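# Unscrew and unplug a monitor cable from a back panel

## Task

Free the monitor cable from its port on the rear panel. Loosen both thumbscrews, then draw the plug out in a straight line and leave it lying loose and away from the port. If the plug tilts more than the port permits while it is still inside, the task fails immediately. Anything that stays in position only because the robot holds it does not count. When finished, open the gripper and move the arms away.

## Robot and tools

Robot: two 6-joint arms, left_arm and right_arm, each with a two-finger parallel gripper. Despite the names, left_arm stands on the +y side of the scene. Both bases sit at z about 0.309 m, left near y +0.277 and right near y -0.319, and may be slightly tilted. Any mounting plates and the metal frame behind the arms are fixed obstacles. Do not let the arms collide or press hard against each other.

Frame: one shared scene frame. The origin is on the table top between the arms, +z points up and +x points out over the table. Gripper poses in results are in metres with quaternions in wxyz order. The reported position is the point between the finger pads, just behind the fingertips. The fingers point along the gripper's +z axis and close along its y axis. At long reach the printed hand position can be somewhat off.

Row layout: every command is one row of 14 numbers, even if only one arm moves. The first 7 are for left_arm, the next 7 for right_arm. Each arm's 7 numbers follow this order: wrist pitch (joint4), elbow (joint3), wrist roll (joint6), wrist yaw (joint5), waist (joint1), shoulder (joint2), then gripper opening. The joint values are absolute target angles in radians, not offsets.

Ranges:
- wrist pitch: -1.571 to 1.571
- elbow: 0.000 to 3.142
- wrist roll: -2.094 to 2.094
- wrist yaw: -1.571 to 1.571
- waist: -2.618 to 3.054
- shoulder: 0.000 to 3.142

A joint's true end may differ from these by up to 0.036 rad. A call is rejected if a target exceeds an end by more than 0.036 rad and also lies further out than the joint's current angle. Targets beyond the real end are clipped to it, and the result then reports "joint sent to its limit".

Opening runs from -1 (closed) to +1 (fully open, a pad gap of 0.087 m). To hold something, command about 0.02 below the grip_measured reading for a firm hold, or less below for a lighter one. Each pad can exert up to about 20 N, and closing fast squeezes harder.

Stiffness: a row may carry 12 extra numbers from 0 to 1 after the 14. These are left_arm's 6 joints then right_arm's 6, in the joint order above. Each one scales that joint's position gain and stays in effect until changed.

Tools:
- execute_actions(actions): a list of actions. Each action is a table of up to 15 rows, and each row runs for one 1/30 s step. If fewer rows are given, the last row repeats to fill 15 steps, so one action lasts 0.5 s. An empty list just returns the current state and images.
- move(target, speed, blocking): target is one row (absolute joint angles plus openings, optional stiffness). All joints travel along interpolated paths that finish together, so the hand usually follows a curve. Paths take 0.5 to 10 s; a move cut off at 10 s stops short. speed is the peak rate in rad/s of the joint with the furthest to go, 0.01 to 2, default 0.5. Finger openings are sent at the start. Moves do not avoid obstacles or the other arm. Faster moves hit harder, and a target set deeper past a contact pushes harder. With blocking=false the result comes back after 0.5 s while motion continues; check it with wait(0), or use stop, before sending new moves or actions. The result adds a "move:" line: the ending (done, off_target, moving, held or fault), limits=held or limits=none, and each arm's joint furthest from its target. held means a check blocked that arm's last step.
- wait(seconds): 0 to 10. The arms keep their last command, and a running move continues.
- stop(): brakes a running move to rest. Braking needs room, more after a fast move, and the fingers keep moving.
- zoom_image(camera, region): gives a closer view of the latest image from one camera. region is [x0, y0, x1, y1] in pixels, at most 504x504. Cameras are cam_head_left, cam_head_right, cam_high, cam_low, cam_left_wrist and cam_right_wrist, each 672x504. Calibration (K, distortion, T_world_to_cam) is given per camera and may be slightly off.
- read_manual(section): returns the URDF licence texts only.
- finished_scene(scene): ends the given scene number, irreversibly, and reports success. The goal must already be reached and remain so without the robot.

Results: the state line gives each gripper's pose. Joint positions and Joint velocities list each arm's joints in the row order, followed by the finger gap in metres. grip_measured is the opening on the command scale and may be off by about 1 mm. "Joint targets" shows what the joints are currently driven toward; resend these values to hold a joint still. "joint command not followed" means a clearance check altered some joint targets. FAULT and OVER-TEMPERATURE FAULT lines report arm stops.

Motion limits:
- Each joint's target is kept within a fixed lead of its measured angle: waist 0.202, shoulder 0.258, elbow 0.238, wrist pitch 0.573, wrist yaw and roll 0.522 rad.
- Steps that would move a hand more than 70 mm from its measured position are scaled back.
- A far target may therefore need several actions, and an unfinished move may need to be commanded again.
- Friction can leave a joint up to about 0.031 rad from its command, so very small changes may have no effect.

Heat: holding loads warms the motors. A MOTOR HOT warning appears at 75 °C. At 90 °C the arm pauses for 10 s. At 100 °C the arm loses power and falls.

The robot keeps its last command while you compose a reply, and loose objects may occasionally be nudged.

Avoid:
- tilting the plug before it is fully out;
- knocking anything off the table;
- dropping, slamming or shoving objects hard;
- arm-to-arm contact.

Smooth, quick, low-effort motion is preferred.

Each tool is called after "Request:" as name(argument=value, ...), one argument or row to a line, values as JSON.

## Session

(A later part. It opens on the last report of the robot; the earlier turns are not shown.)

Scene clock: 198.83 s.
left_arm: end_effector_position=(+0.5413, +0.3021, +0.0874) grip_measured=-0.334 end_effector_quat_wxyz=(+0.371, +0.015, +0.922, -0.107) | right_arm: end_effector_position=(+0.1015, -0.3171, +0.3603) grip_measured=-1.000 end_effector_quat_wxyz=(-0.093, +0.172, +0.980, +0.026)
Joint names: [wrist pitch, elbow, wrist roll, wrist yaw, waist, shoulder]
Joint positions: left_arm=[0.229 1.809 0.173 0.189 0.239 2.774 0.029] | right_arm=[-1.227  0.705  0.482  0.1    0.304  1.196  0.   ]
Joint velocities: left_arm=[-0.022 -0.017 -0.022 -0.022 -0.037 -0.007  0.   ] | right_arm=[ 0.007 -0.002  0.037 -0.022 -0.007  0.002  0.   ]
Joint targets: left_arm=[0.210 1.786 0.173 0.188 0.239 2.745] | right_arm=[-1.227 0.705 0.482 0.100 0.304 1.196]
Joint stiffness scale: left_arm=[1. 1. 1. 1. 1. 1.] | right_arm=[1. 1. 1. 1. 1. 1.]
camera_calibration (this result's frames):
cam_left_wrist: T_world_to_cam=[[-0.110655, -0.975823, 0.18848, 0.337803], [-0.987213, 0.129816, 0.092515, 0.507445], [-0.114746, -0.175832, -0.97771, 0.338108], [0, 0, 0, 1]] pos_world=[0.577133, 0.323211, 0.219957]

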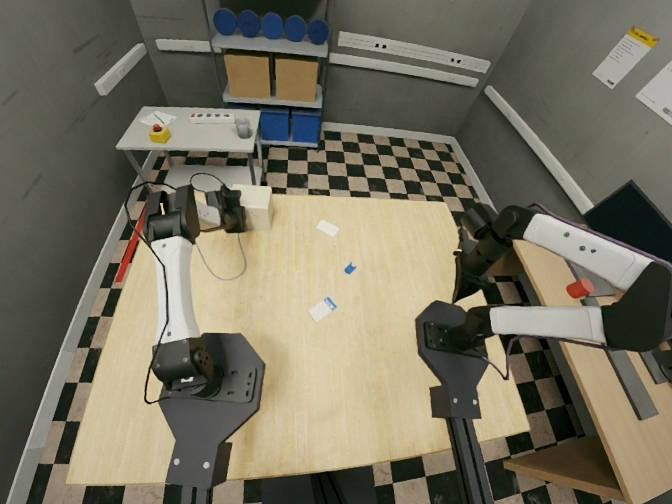

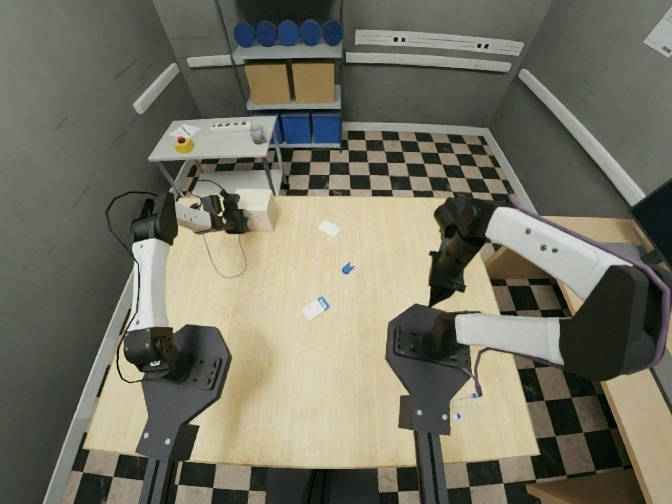

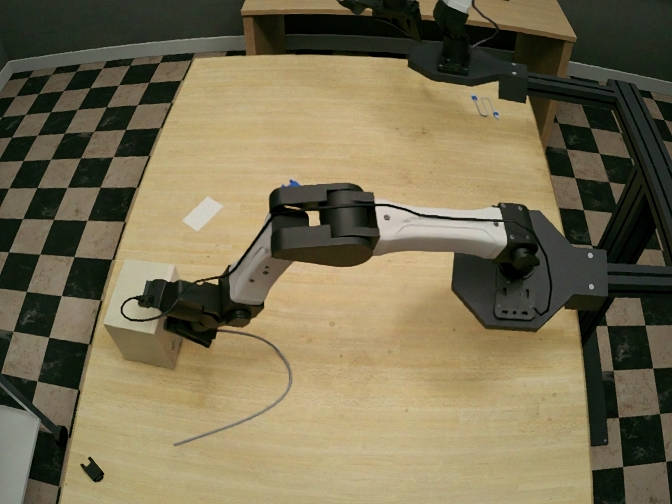

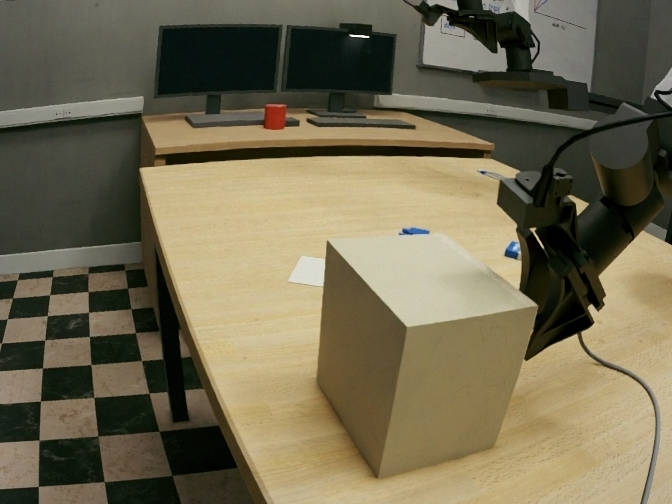

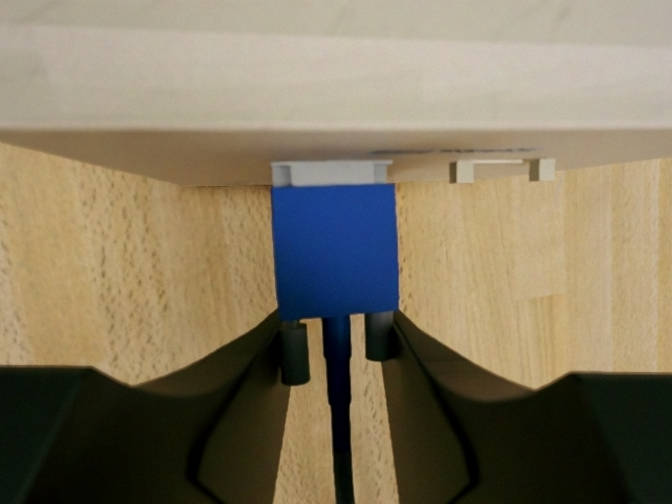

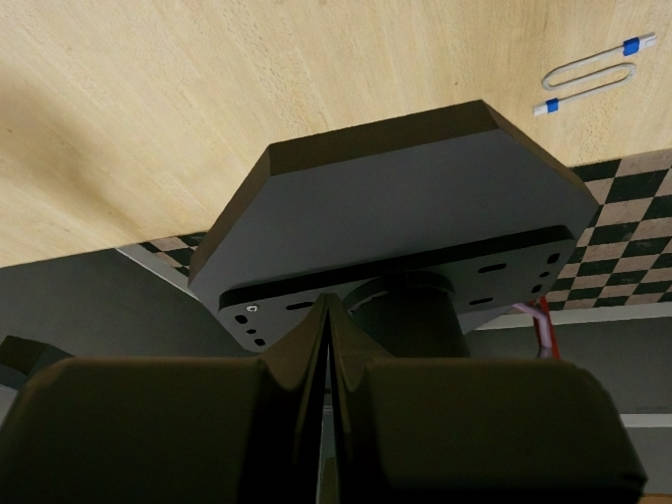

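Request:
execute_actions(
  actions=[
    [[0.235,1.815,0.173,0.188,0.239,2.745,-0.34,-1.227,0.705,0.482,0.1,0.304,1.196,-1]],
    [[0.24,1.82,0.173,0.188,0.239,2.735,-0.34,-1.227,0.705,0.482,0.1,0.304,1.196,-1]],
  ],
)

Request:
zoom_image(
  camera="cam_left_wrist",
  region=[213, 130, 463, 380],
)

Scene clock: 200.33 s.
left_arm: end_effector_position=(+0.5417, +0.3022, +0.0876) grip_measured=-0.336 end_effector_quat_wxyz=(+0.372, +0.015, +0.922, -0.106) | right_arm: end_effector_position=(+0.1015, -0.3171, +0.3603) grip_measured=-1.000 end_effector_quat_wxyz=(-0.093, +0.172, +0.980, +0.026)
Joint names: [wrist pitch, elbow, wrist roll, wrist yaw, waist, shoulder]
Joint positions: left_arm=[0.231 1.809 0.173 0.189 0.239 2.774 0.029] | right_arm=[-1.227  0.705  0.482  0.1    0.304  1.196  0.   ]
Joint velocities: left_arm=[ 0.022  0.017 -0.022  0.022  0.002 -0.022 -0.   ] | right_arm=[-0.037  0.002  0.051 -0.037 -0.022 -0.002  0.   ]
Joint targets: left_arm=[0.240 1.820 0.173 0.188 0.239 2.735] | right_arm=[-1.227 0.705 0.482 0.100 0.304 1.196]
Joint stiffness scale: left_arm=[1. 1. 1. 1. 1. 1.] | right_arm=[1. 1. 1. 1. 1. 1.]
camera_calibration (this result's frames):
cam_left_wrist: T_world_to_cam=[[-0.1107, -0.975911, 0.188, 0.337992], [-0.987424, 0.129481, 0.0907145, 0.508175], [-0.112872, -0.175593, -0.977971, 0.337349], [0, 0, 0, 1]] pos_world=[0.577277, 0.323287, 0.220276]

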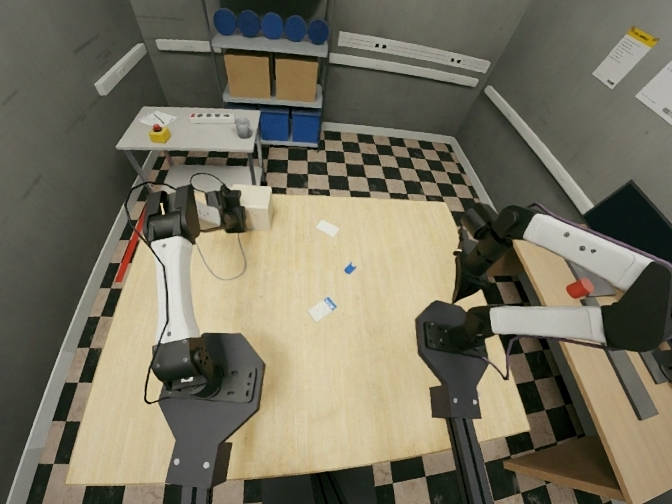

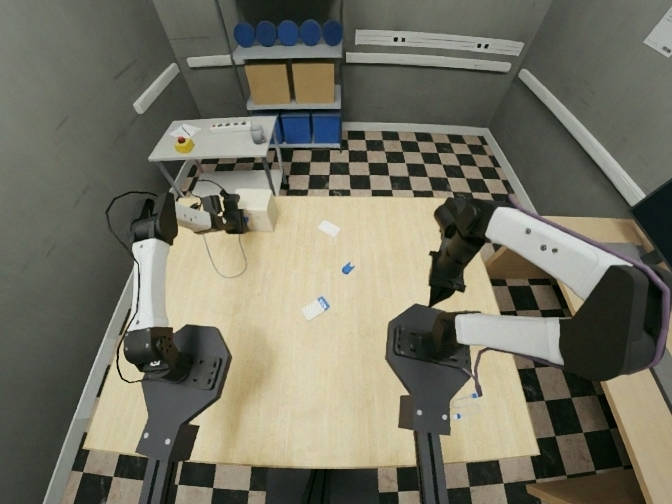

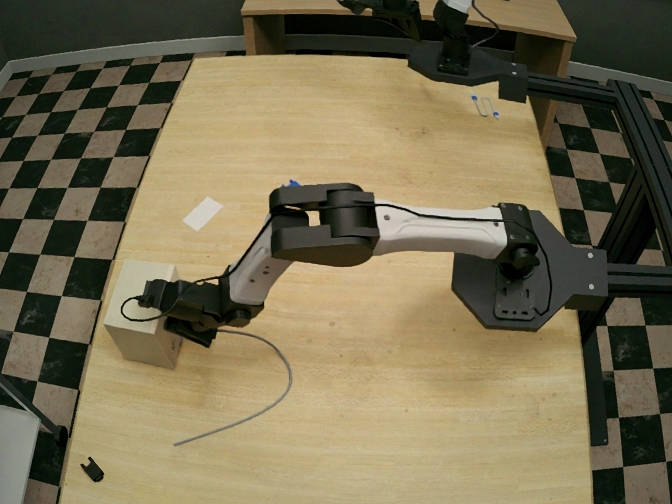

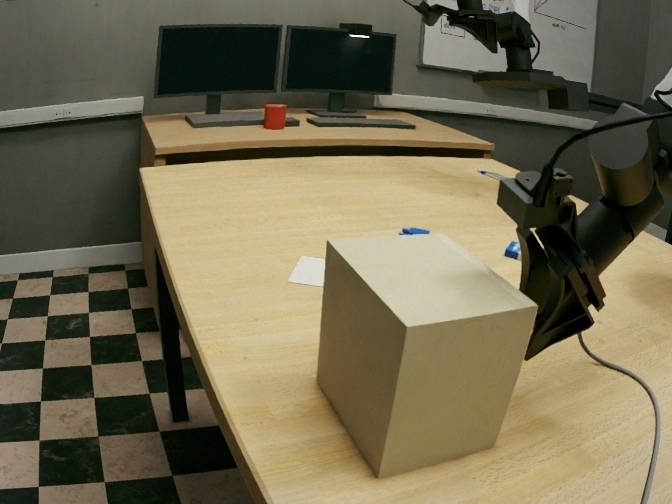

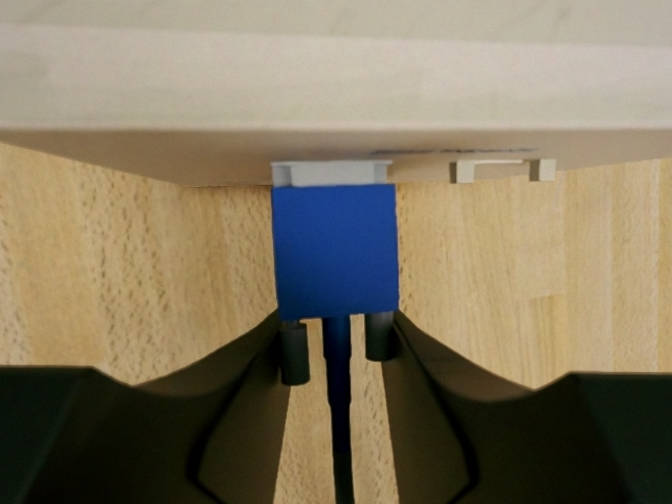

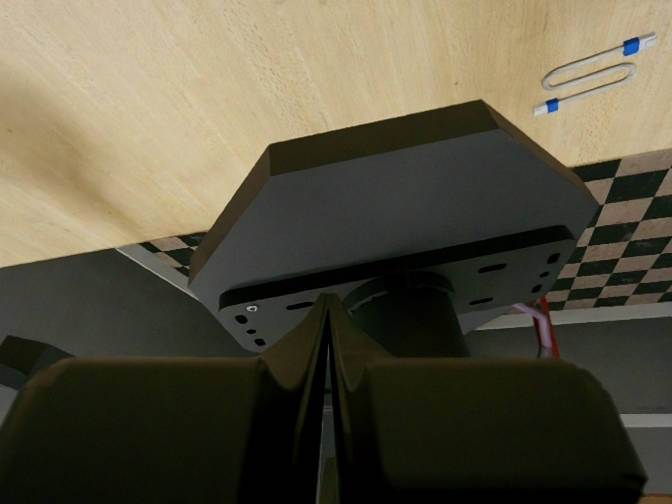

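Region (213, 130, 463, 380) of cam_left_wrist's 672x504 image, scaled by 2.016, with more detail than that image has.

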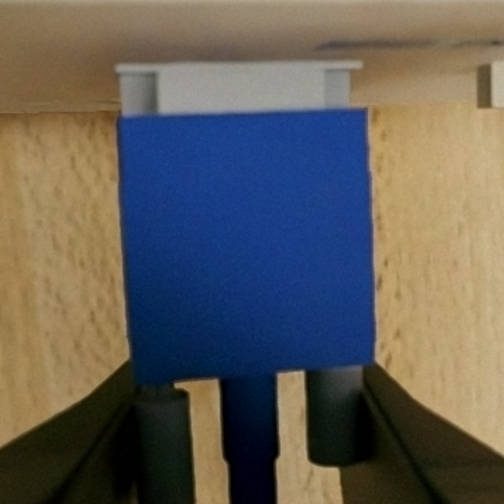

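Request:
execute_actions(
  actions=[
    [[0.235,1.80,0.173,0.188,0.239,2.735,-0.33,-1.227,0.705,0.482,0.1,0.304,1.196,-1]],
    [[0.235,1.797,0.173,0.188,0.239,2.728,-0.325,-1.227,0.705,0.482,0.1,0.304,1.196,-1]],
  ],
)

Request:
zoom_image(
  camera="cam_left_wrist",
  region=[213, 130, 463, 380],
)

Scene clock: 202.00 s.
left_arm: end_effector_position=(+0.5417, +0.3024, +0.0894) grip_measured=-0.323 end_effector_quat_wxyz=(+0.371, +0.015, +0.922, -0.107) | right_arm: end_effector_position=(+0.1015, -0.3171, +0.3603) grip_measured=-1.000 end_effector_quat_wxyz=(-0.093, +0.172, +0.980, +0.026)
Joint names: [wrist pitch, elbow, wrist roll, wrist yaw, waist, shoulder]
Joint positions: left_arm=[0.223 1.809 0.173 0.189 0.239 2.769 0.03 ] | right_arm=[-1.227  0.705  0.482  0.1    0.304  1.196  0.   ]
Joint velocities: left_arm=[-0.007 -0.007 -0.037  0.022 -0.017 -0.007  0.   ] | right_arm=[-0.022 -0.002 -0.095 -0.037  0.007 -0.007  0.   ]
Joint targets: left_arm=[0.235 1.797 0.173 0.188 0.239 2.728] | right_arm=[-1.227 0.705 0.482 0.100 0.304 1.196]
Joint stiffness scale: left_arm=[1. 1. 1. 1. 1. 1.] | right_arm=[1. 1. 1. 1. 1. 1.]
camera_calibration (this result's frames):
cam_left_wrist: T_world_to_cam=[[-0.110637, -0.975788, 0.188672, 0.337819], [-0.987127, 0.12995, 0.093235, 0.507451], [-0.115495, -0.175928, -0.977604, 0.340577], [0, 0, 0, 1]] pos_world=[0.57763, 0.323613, 0.221901]

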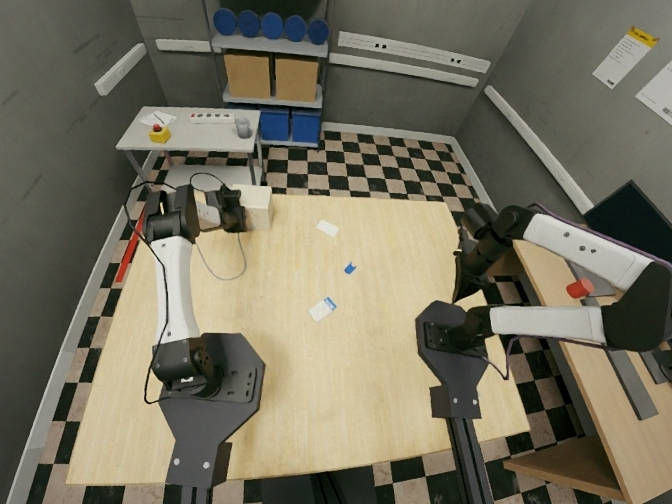

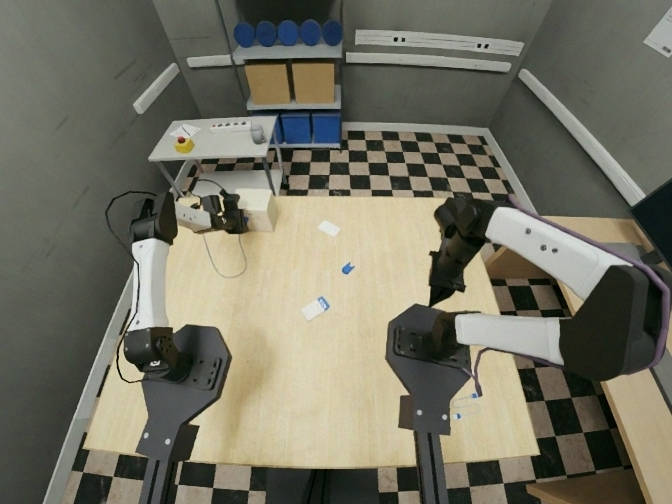

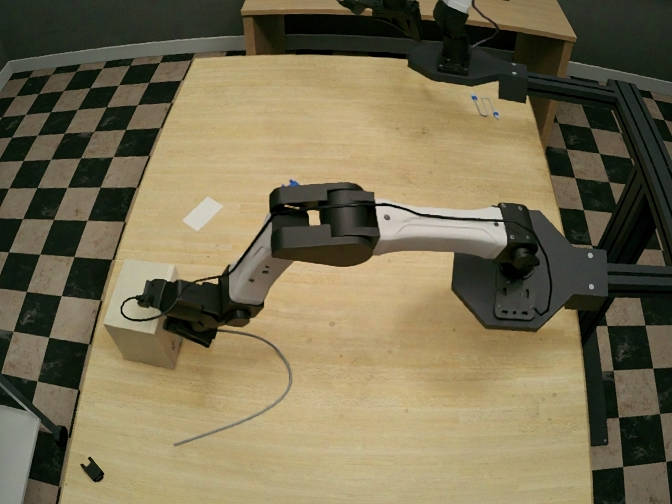

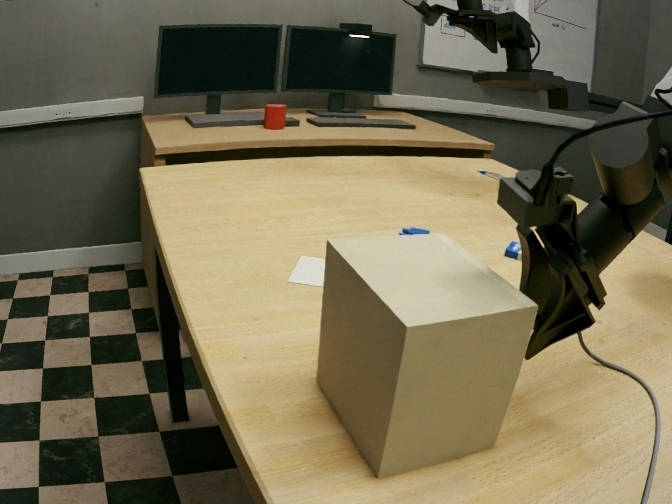

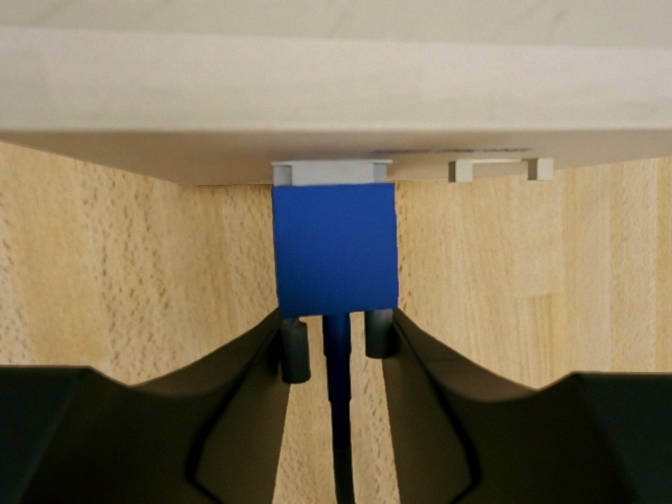

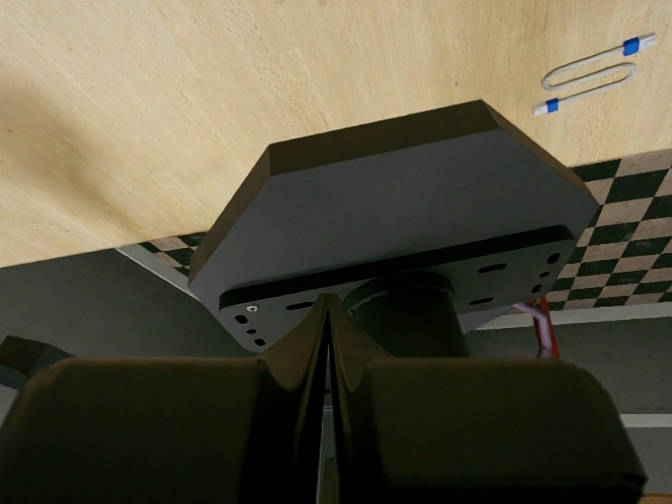

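Region (213, 130, 463, 380) of cam_left_wrist's 672x504 image, scaled by 2.016, with more detail than that image has.

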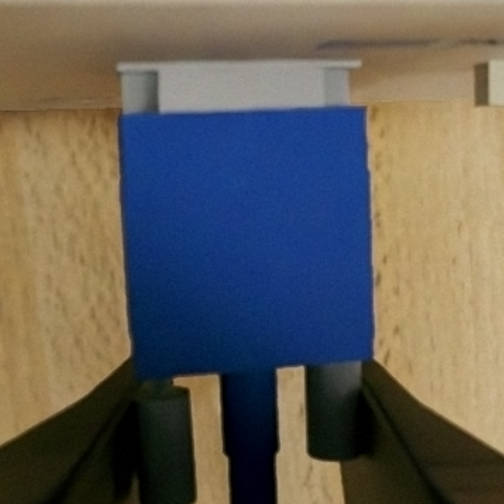

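Request:
execute_actions(
  actions=[
    [[0.223,1.805,0.173,0.188,0.239,2.77,-0.32,-1.227,0.705,0.482,0.1,0.304,1.196,-1],[0.223,1.805,0.173,0.188,0.239,2.77,-0.32,-1.227,0.705,0.482,0.1,0.304,1.196,-1],[0.223,1.805,0.173,0.188,0.239,2.77,-0.3,-1.227,0.705,0.482,0.1,0.304,1.196,-1],[0.223,1.805,0.173,0.188,0.239,2.77,-0.2,-1.227,0.705,0.482,0.1,0.304,1.196,-1],[0.223,1.805,0.173,0.188,0.239,2.77,0.4,-1.227,0.705,0.482,0.1,0.304,1.196,-1]],
    [[0.223,1.74,0.173,0.188,0.239,2.70,0.4,-1.227,0.705,0.482,0.1,0.304,1.196,-1]],
    [[0.223,1.68,0.173,0.188,0.239,2.62,0.4,-1.227,0.705,0.482,0.1,0.304,1.196,-1]],
  ],
)

Request:
move(
  target=[0.575,1.712,0.667,-0.641,-0.061,2.838,1,-1.227,0.705,0.482,0.1,0.304,1.196,-1],
  speed=0.5,
)

Scene clock: 204.50 s.
left_arm: end_effector_position=(+0.5436, +0.3109, +0.1383) grip_measured=+0.400 end_effector_quat_wxyz=(+0.390, +0.015, +0.915, -0.102) | right_arm: end_effector_position=(+0.1015, -0.3171, +0.3603) grip_measured=-1.000 end_effector_quat_wxyz=(-0.093, +0.172, +0.980, +0.026)
Joint names: [wrist pitch, elbow, wrist roll, wrist yaw, waist, shoulder]
Joint positions: left_arm=[0.228 1.697 0.173 0.189 0.239 2.619 0.061] | right_arm=[-1.227  0.705  0.482  0.1    0.304  1.196  0.   ]
Joint velocities: left_arm=[ 0.081 -0.012  0.022 -0.051  0.002  0.012  0.   ] | right_arm=[-0.066  0.012  0.037  0.051 -0.022 -0.002  0.   ]
Joint targets: left_arm=[0.223 1.680 0.173 0.188 0.239 2.620] | right_arm=[-1.227 0.705 0.482 0.100 0.304 1.196]
Joint stiffness scale: left_arm=[1. 1. 1. 1. 1. 1.] | right_arm=[1. 1. 1. 1. 1. 1.]
camera_calibration (this result's frames):
cam_left_wrist: T_world_to_cam=[[-0.111423, -0.977685, 0.178092, 0.33958], [-0.991001, 0.12269, 0.0535263, 0.513503], [-0.074182, -0.170525, -0.982557, 0.36663], [0, 0, 0, 1]] pos_world=[0.573916, 0.33152, 0.272272]

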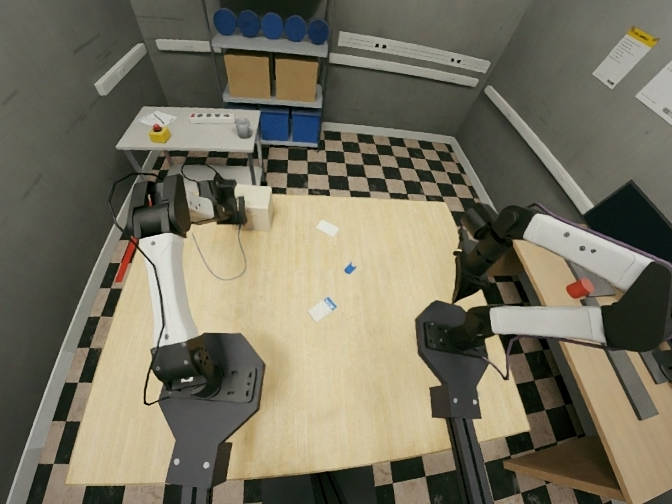

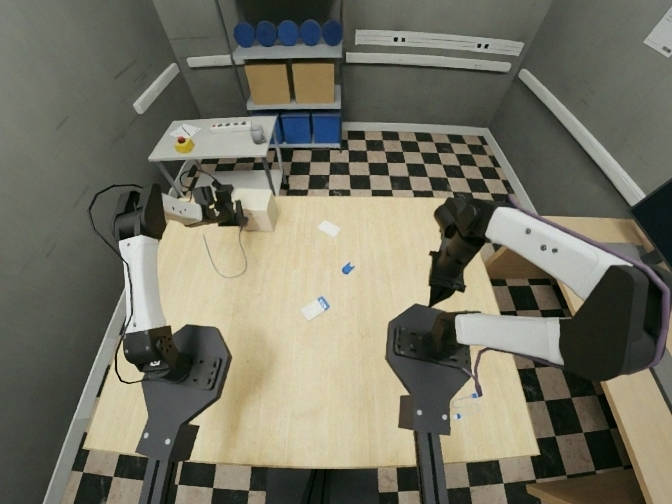

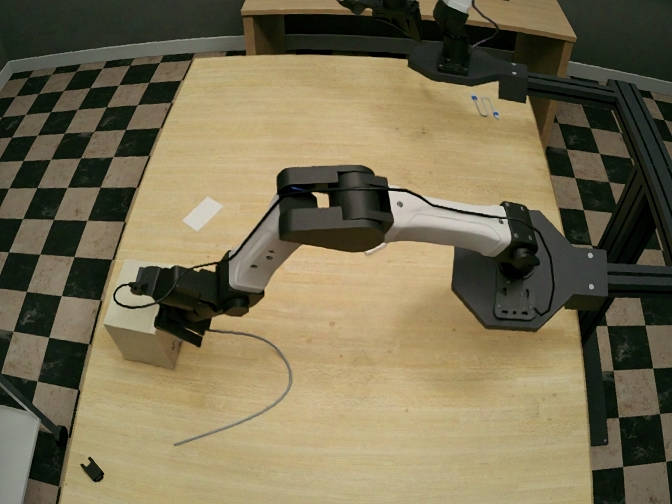

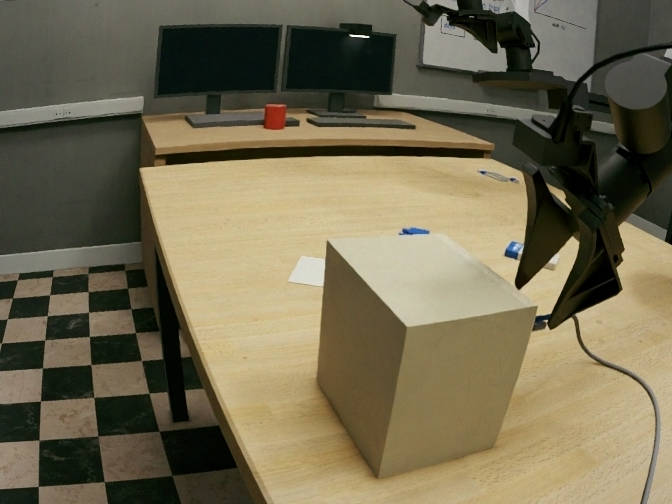

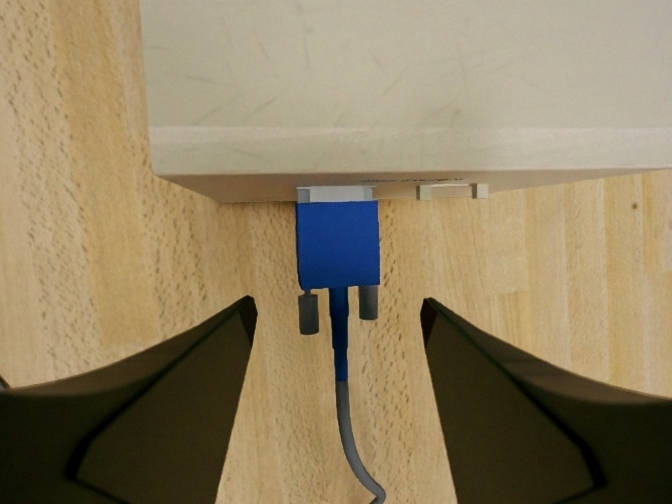

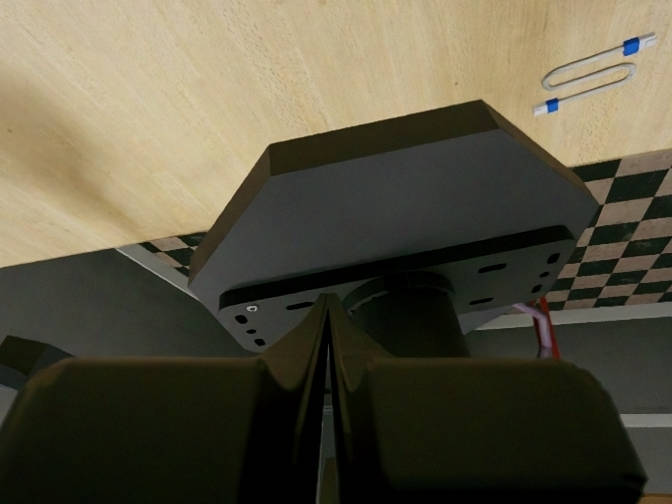

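Scene clock: 206.93 s.
left_arm: end_effector_position=(+0.5307, +0.2775, +0.1163) grip_measured=+1.000 end_effector_quat_wxyz=(+0.356, +0.175, +0.870, +0.291) | right_arm: end_effector_position=(+0.1015, -0.3171, +0.3603) grip_measured=-1.000 end_effector_quat_wxyz=(-0.093, +0.172, +0.980, +0.026)
Joint names: [wrist pitch, elbow, wrist roll, wrist yaw, waist, shoulder]
Joint positions: left_arm=[ 0.569  1.697  0.66  -0.629 -0.059  2.822  0.087] | right_arm=[-1.227  0.705  0.482  0.1    0.304  1.196  0.   ]
Joint velocities: left_arm=[ 0.022  0.002  0.125 -0.007  0.017  0.002  0.   ] | right_arm=[-0.007  0.012 -0.007 -0.007 -0.002 -0.002  0.   ]
Joint targets: left_arm=[0.575 1.712 0.667 -0.641 -0.061 2.838] | right_arm=[-1.227 0.705 0.482 0.100 0.304 1.196]
Joint stiffness scale: left_arm=[1. 1. 1. 1. 1. 1.] | right_arm=[1. 1. 1. 1. 1. 1.]
move: done; limits=none; left_arm: farthest joint: the shoulder, 0.016 radians from its target (0.219 radians at the start); right_arm: farthest joint: the waist, 0.000 radians from its target (0.000 radians at the start)
camera_calibration (this result's frames):
cam_left_wrist: T_world_to_cam=[[-0.101933, -0.770037, -0.629804, 0.340658], [-0.993124, 0.0421312, 0.109224, 0.523052], [-0.0575723, 0.636607, -0.769036, 0.0807958], [0, 0, 0, 1]] pos_world=[0.558831, 0.188847, 0.219553]

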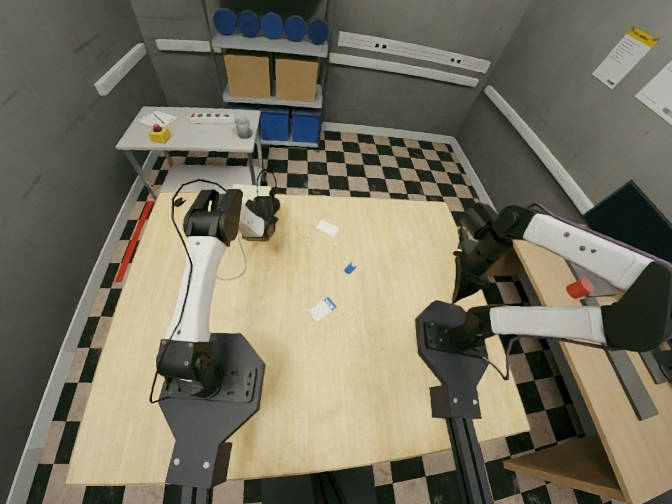

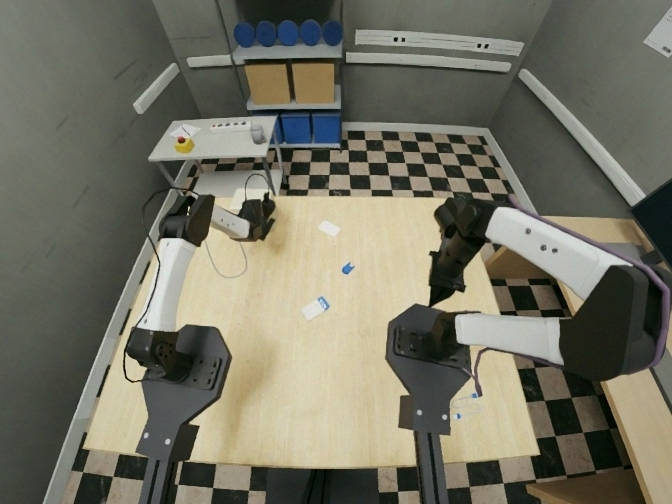

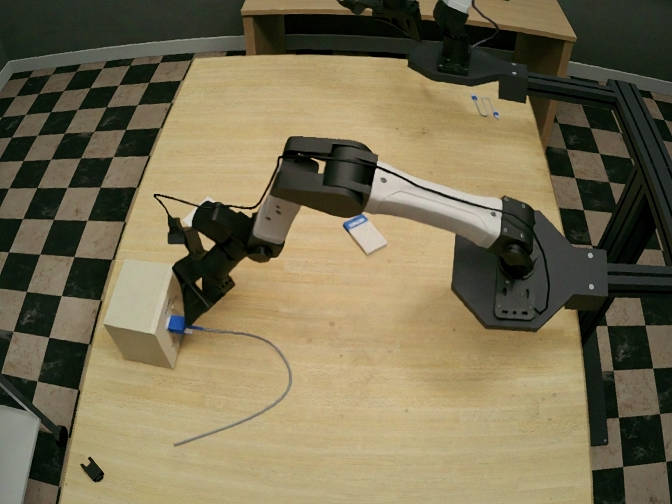

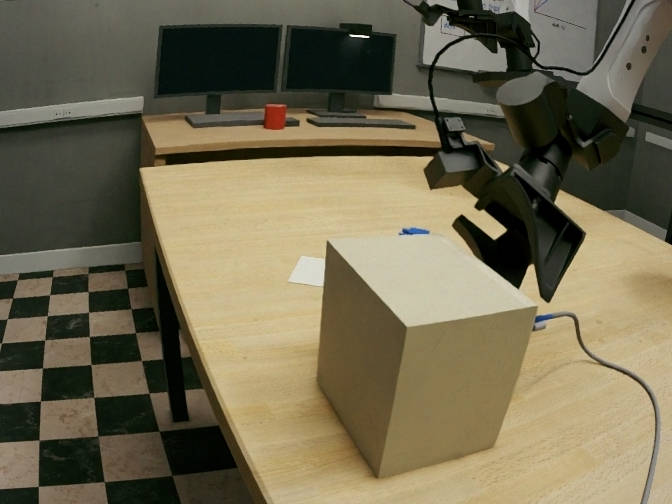

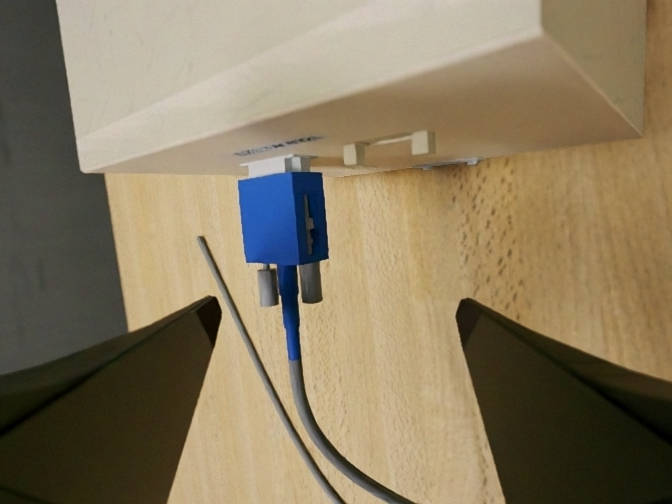

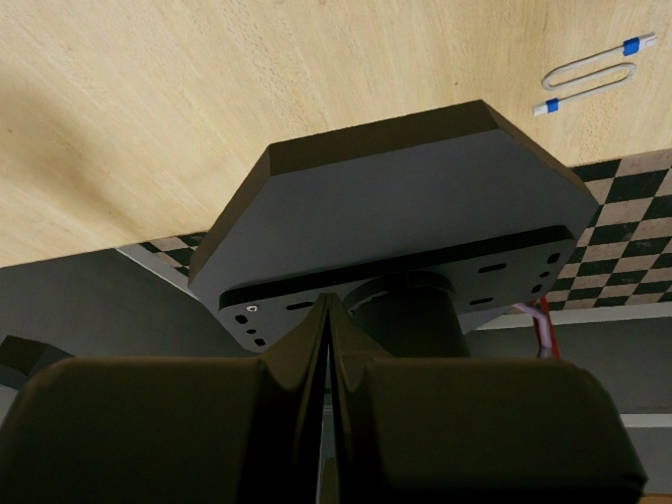

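Request:
zoom_image(
  camera="cam_left_wrist",
  region=[235, 150, 395, 310],
)

Request:
execute_actions(
  actions=[
    [[0.578,1.746,0.667,-0.63,-0.055,2.838,1,-1.227,0.705,0.482,0.1,0.304,1.196,-1]],
    [[0.578,1.746,0.667,-0.63,-0.055,2.838,-0.77,-1.227,0.705,0.482,0.1,0.304,1.196,-1]],
    [[0.582,1.749,0.672,-0.61,-0.036,2.848,-0.77,-1.227,0.705,0.482,0.1,0.304,1.196,-1]],
  ],
)

Region (235, 150, 395, 310) of cam_left_wrist's 672x504 image, scaled by 3.150, with more detail than that image has.

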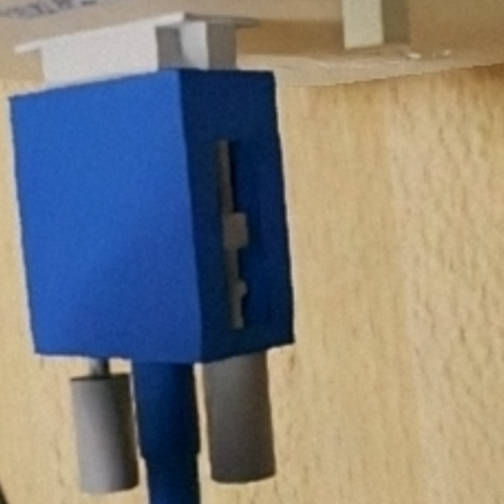

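Scene clock: 208.80 s.
left_arm: end_effector_position=(+0.5437, +0.2857, +0.1240) grip_measured=-0.770 end_effector_quat_wxyz=(+0.370, +0.163, +0.866, +0.294) | right_arm: end_effector_position=(+0.1015, -0.3171, +0.3603) grip_measured=-1.000 end_effector_quat_wxyz=(-0.093, +0.172, +0.980, +0.026)
Joint names: [wrist pitch, elbow, wrist roll, wrist yaw, waist, shoulder]
Joint positions: left_arm=[ 0.578  1.734  0.665 -0.621 -0.043  2.826  0.01 ] | right_arm=[-1.227  0.705  0.482  0.1    0.304  1.196  0.   ]
Joint velocities: left_arm=[ 0.081  0.007 -0.007 -0.007 -0.007  0.007  0.   ] | right_arm=[ 0.037 -0.002 -0.037 -0.007  0.002 -0.002  0.   ]
Joint targets: left_arm=[0.582 1.749 0.672 -0.610 -0.036 2.848] | right_arm=[-1.227 0.705 0.482 0.100 0.304 1.196]
Joint stiffness scale: left_arm=[1. 1. 1. 1. 1. 1.] | right_arm=[1. 1. 1. 1. 1. 1.]
camera_calibration (this result's frames):
cam_left_wrist: T_world_to_cam=[[-0.0688007, -0.77472, -0.62855, 0.336307], [-0.996888, 0.0290859, 0.0732689, 0.54503], [-0.0384809, 0.631635, -0.77431, 0.0739761], [0, 0, 0, 1]] pos_world=[0.569319, 0.197965, 0.228733]

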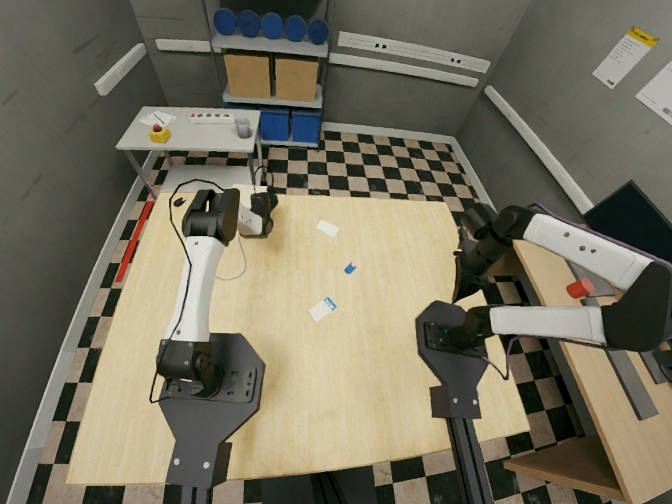

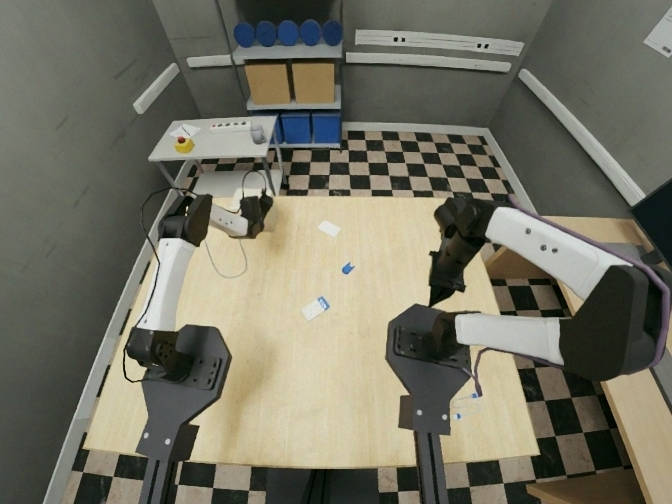

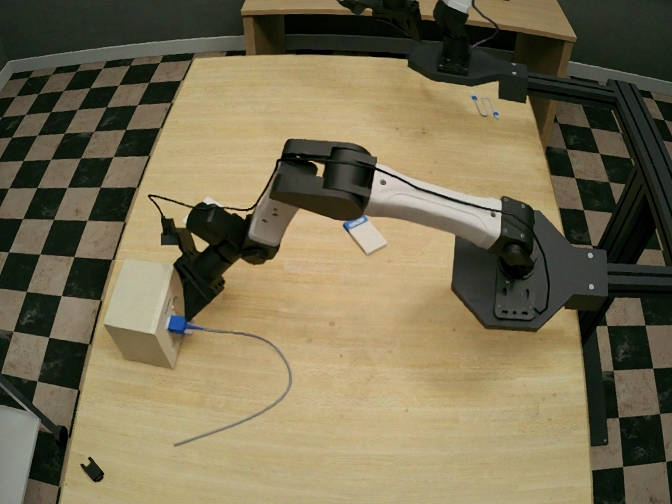

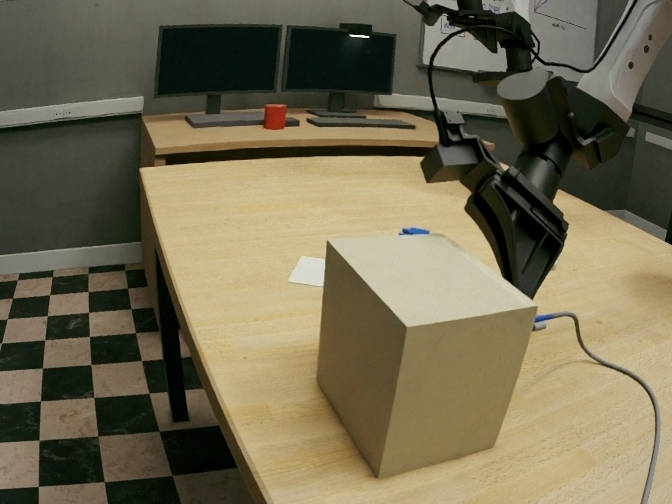

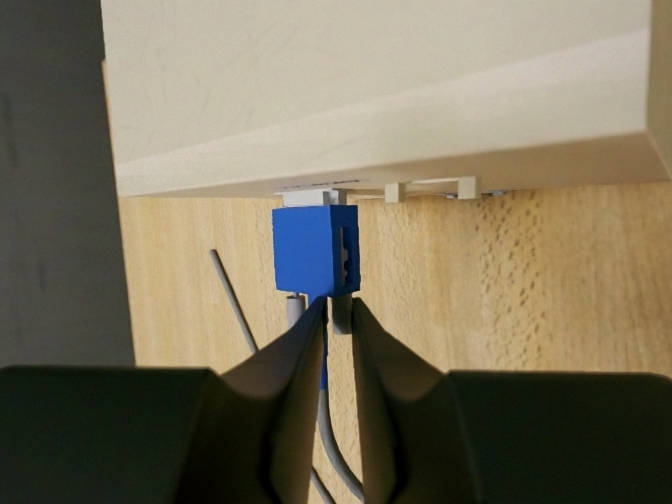

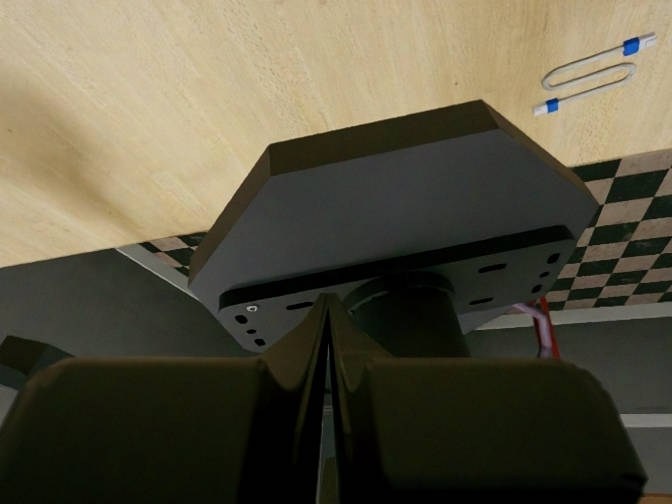

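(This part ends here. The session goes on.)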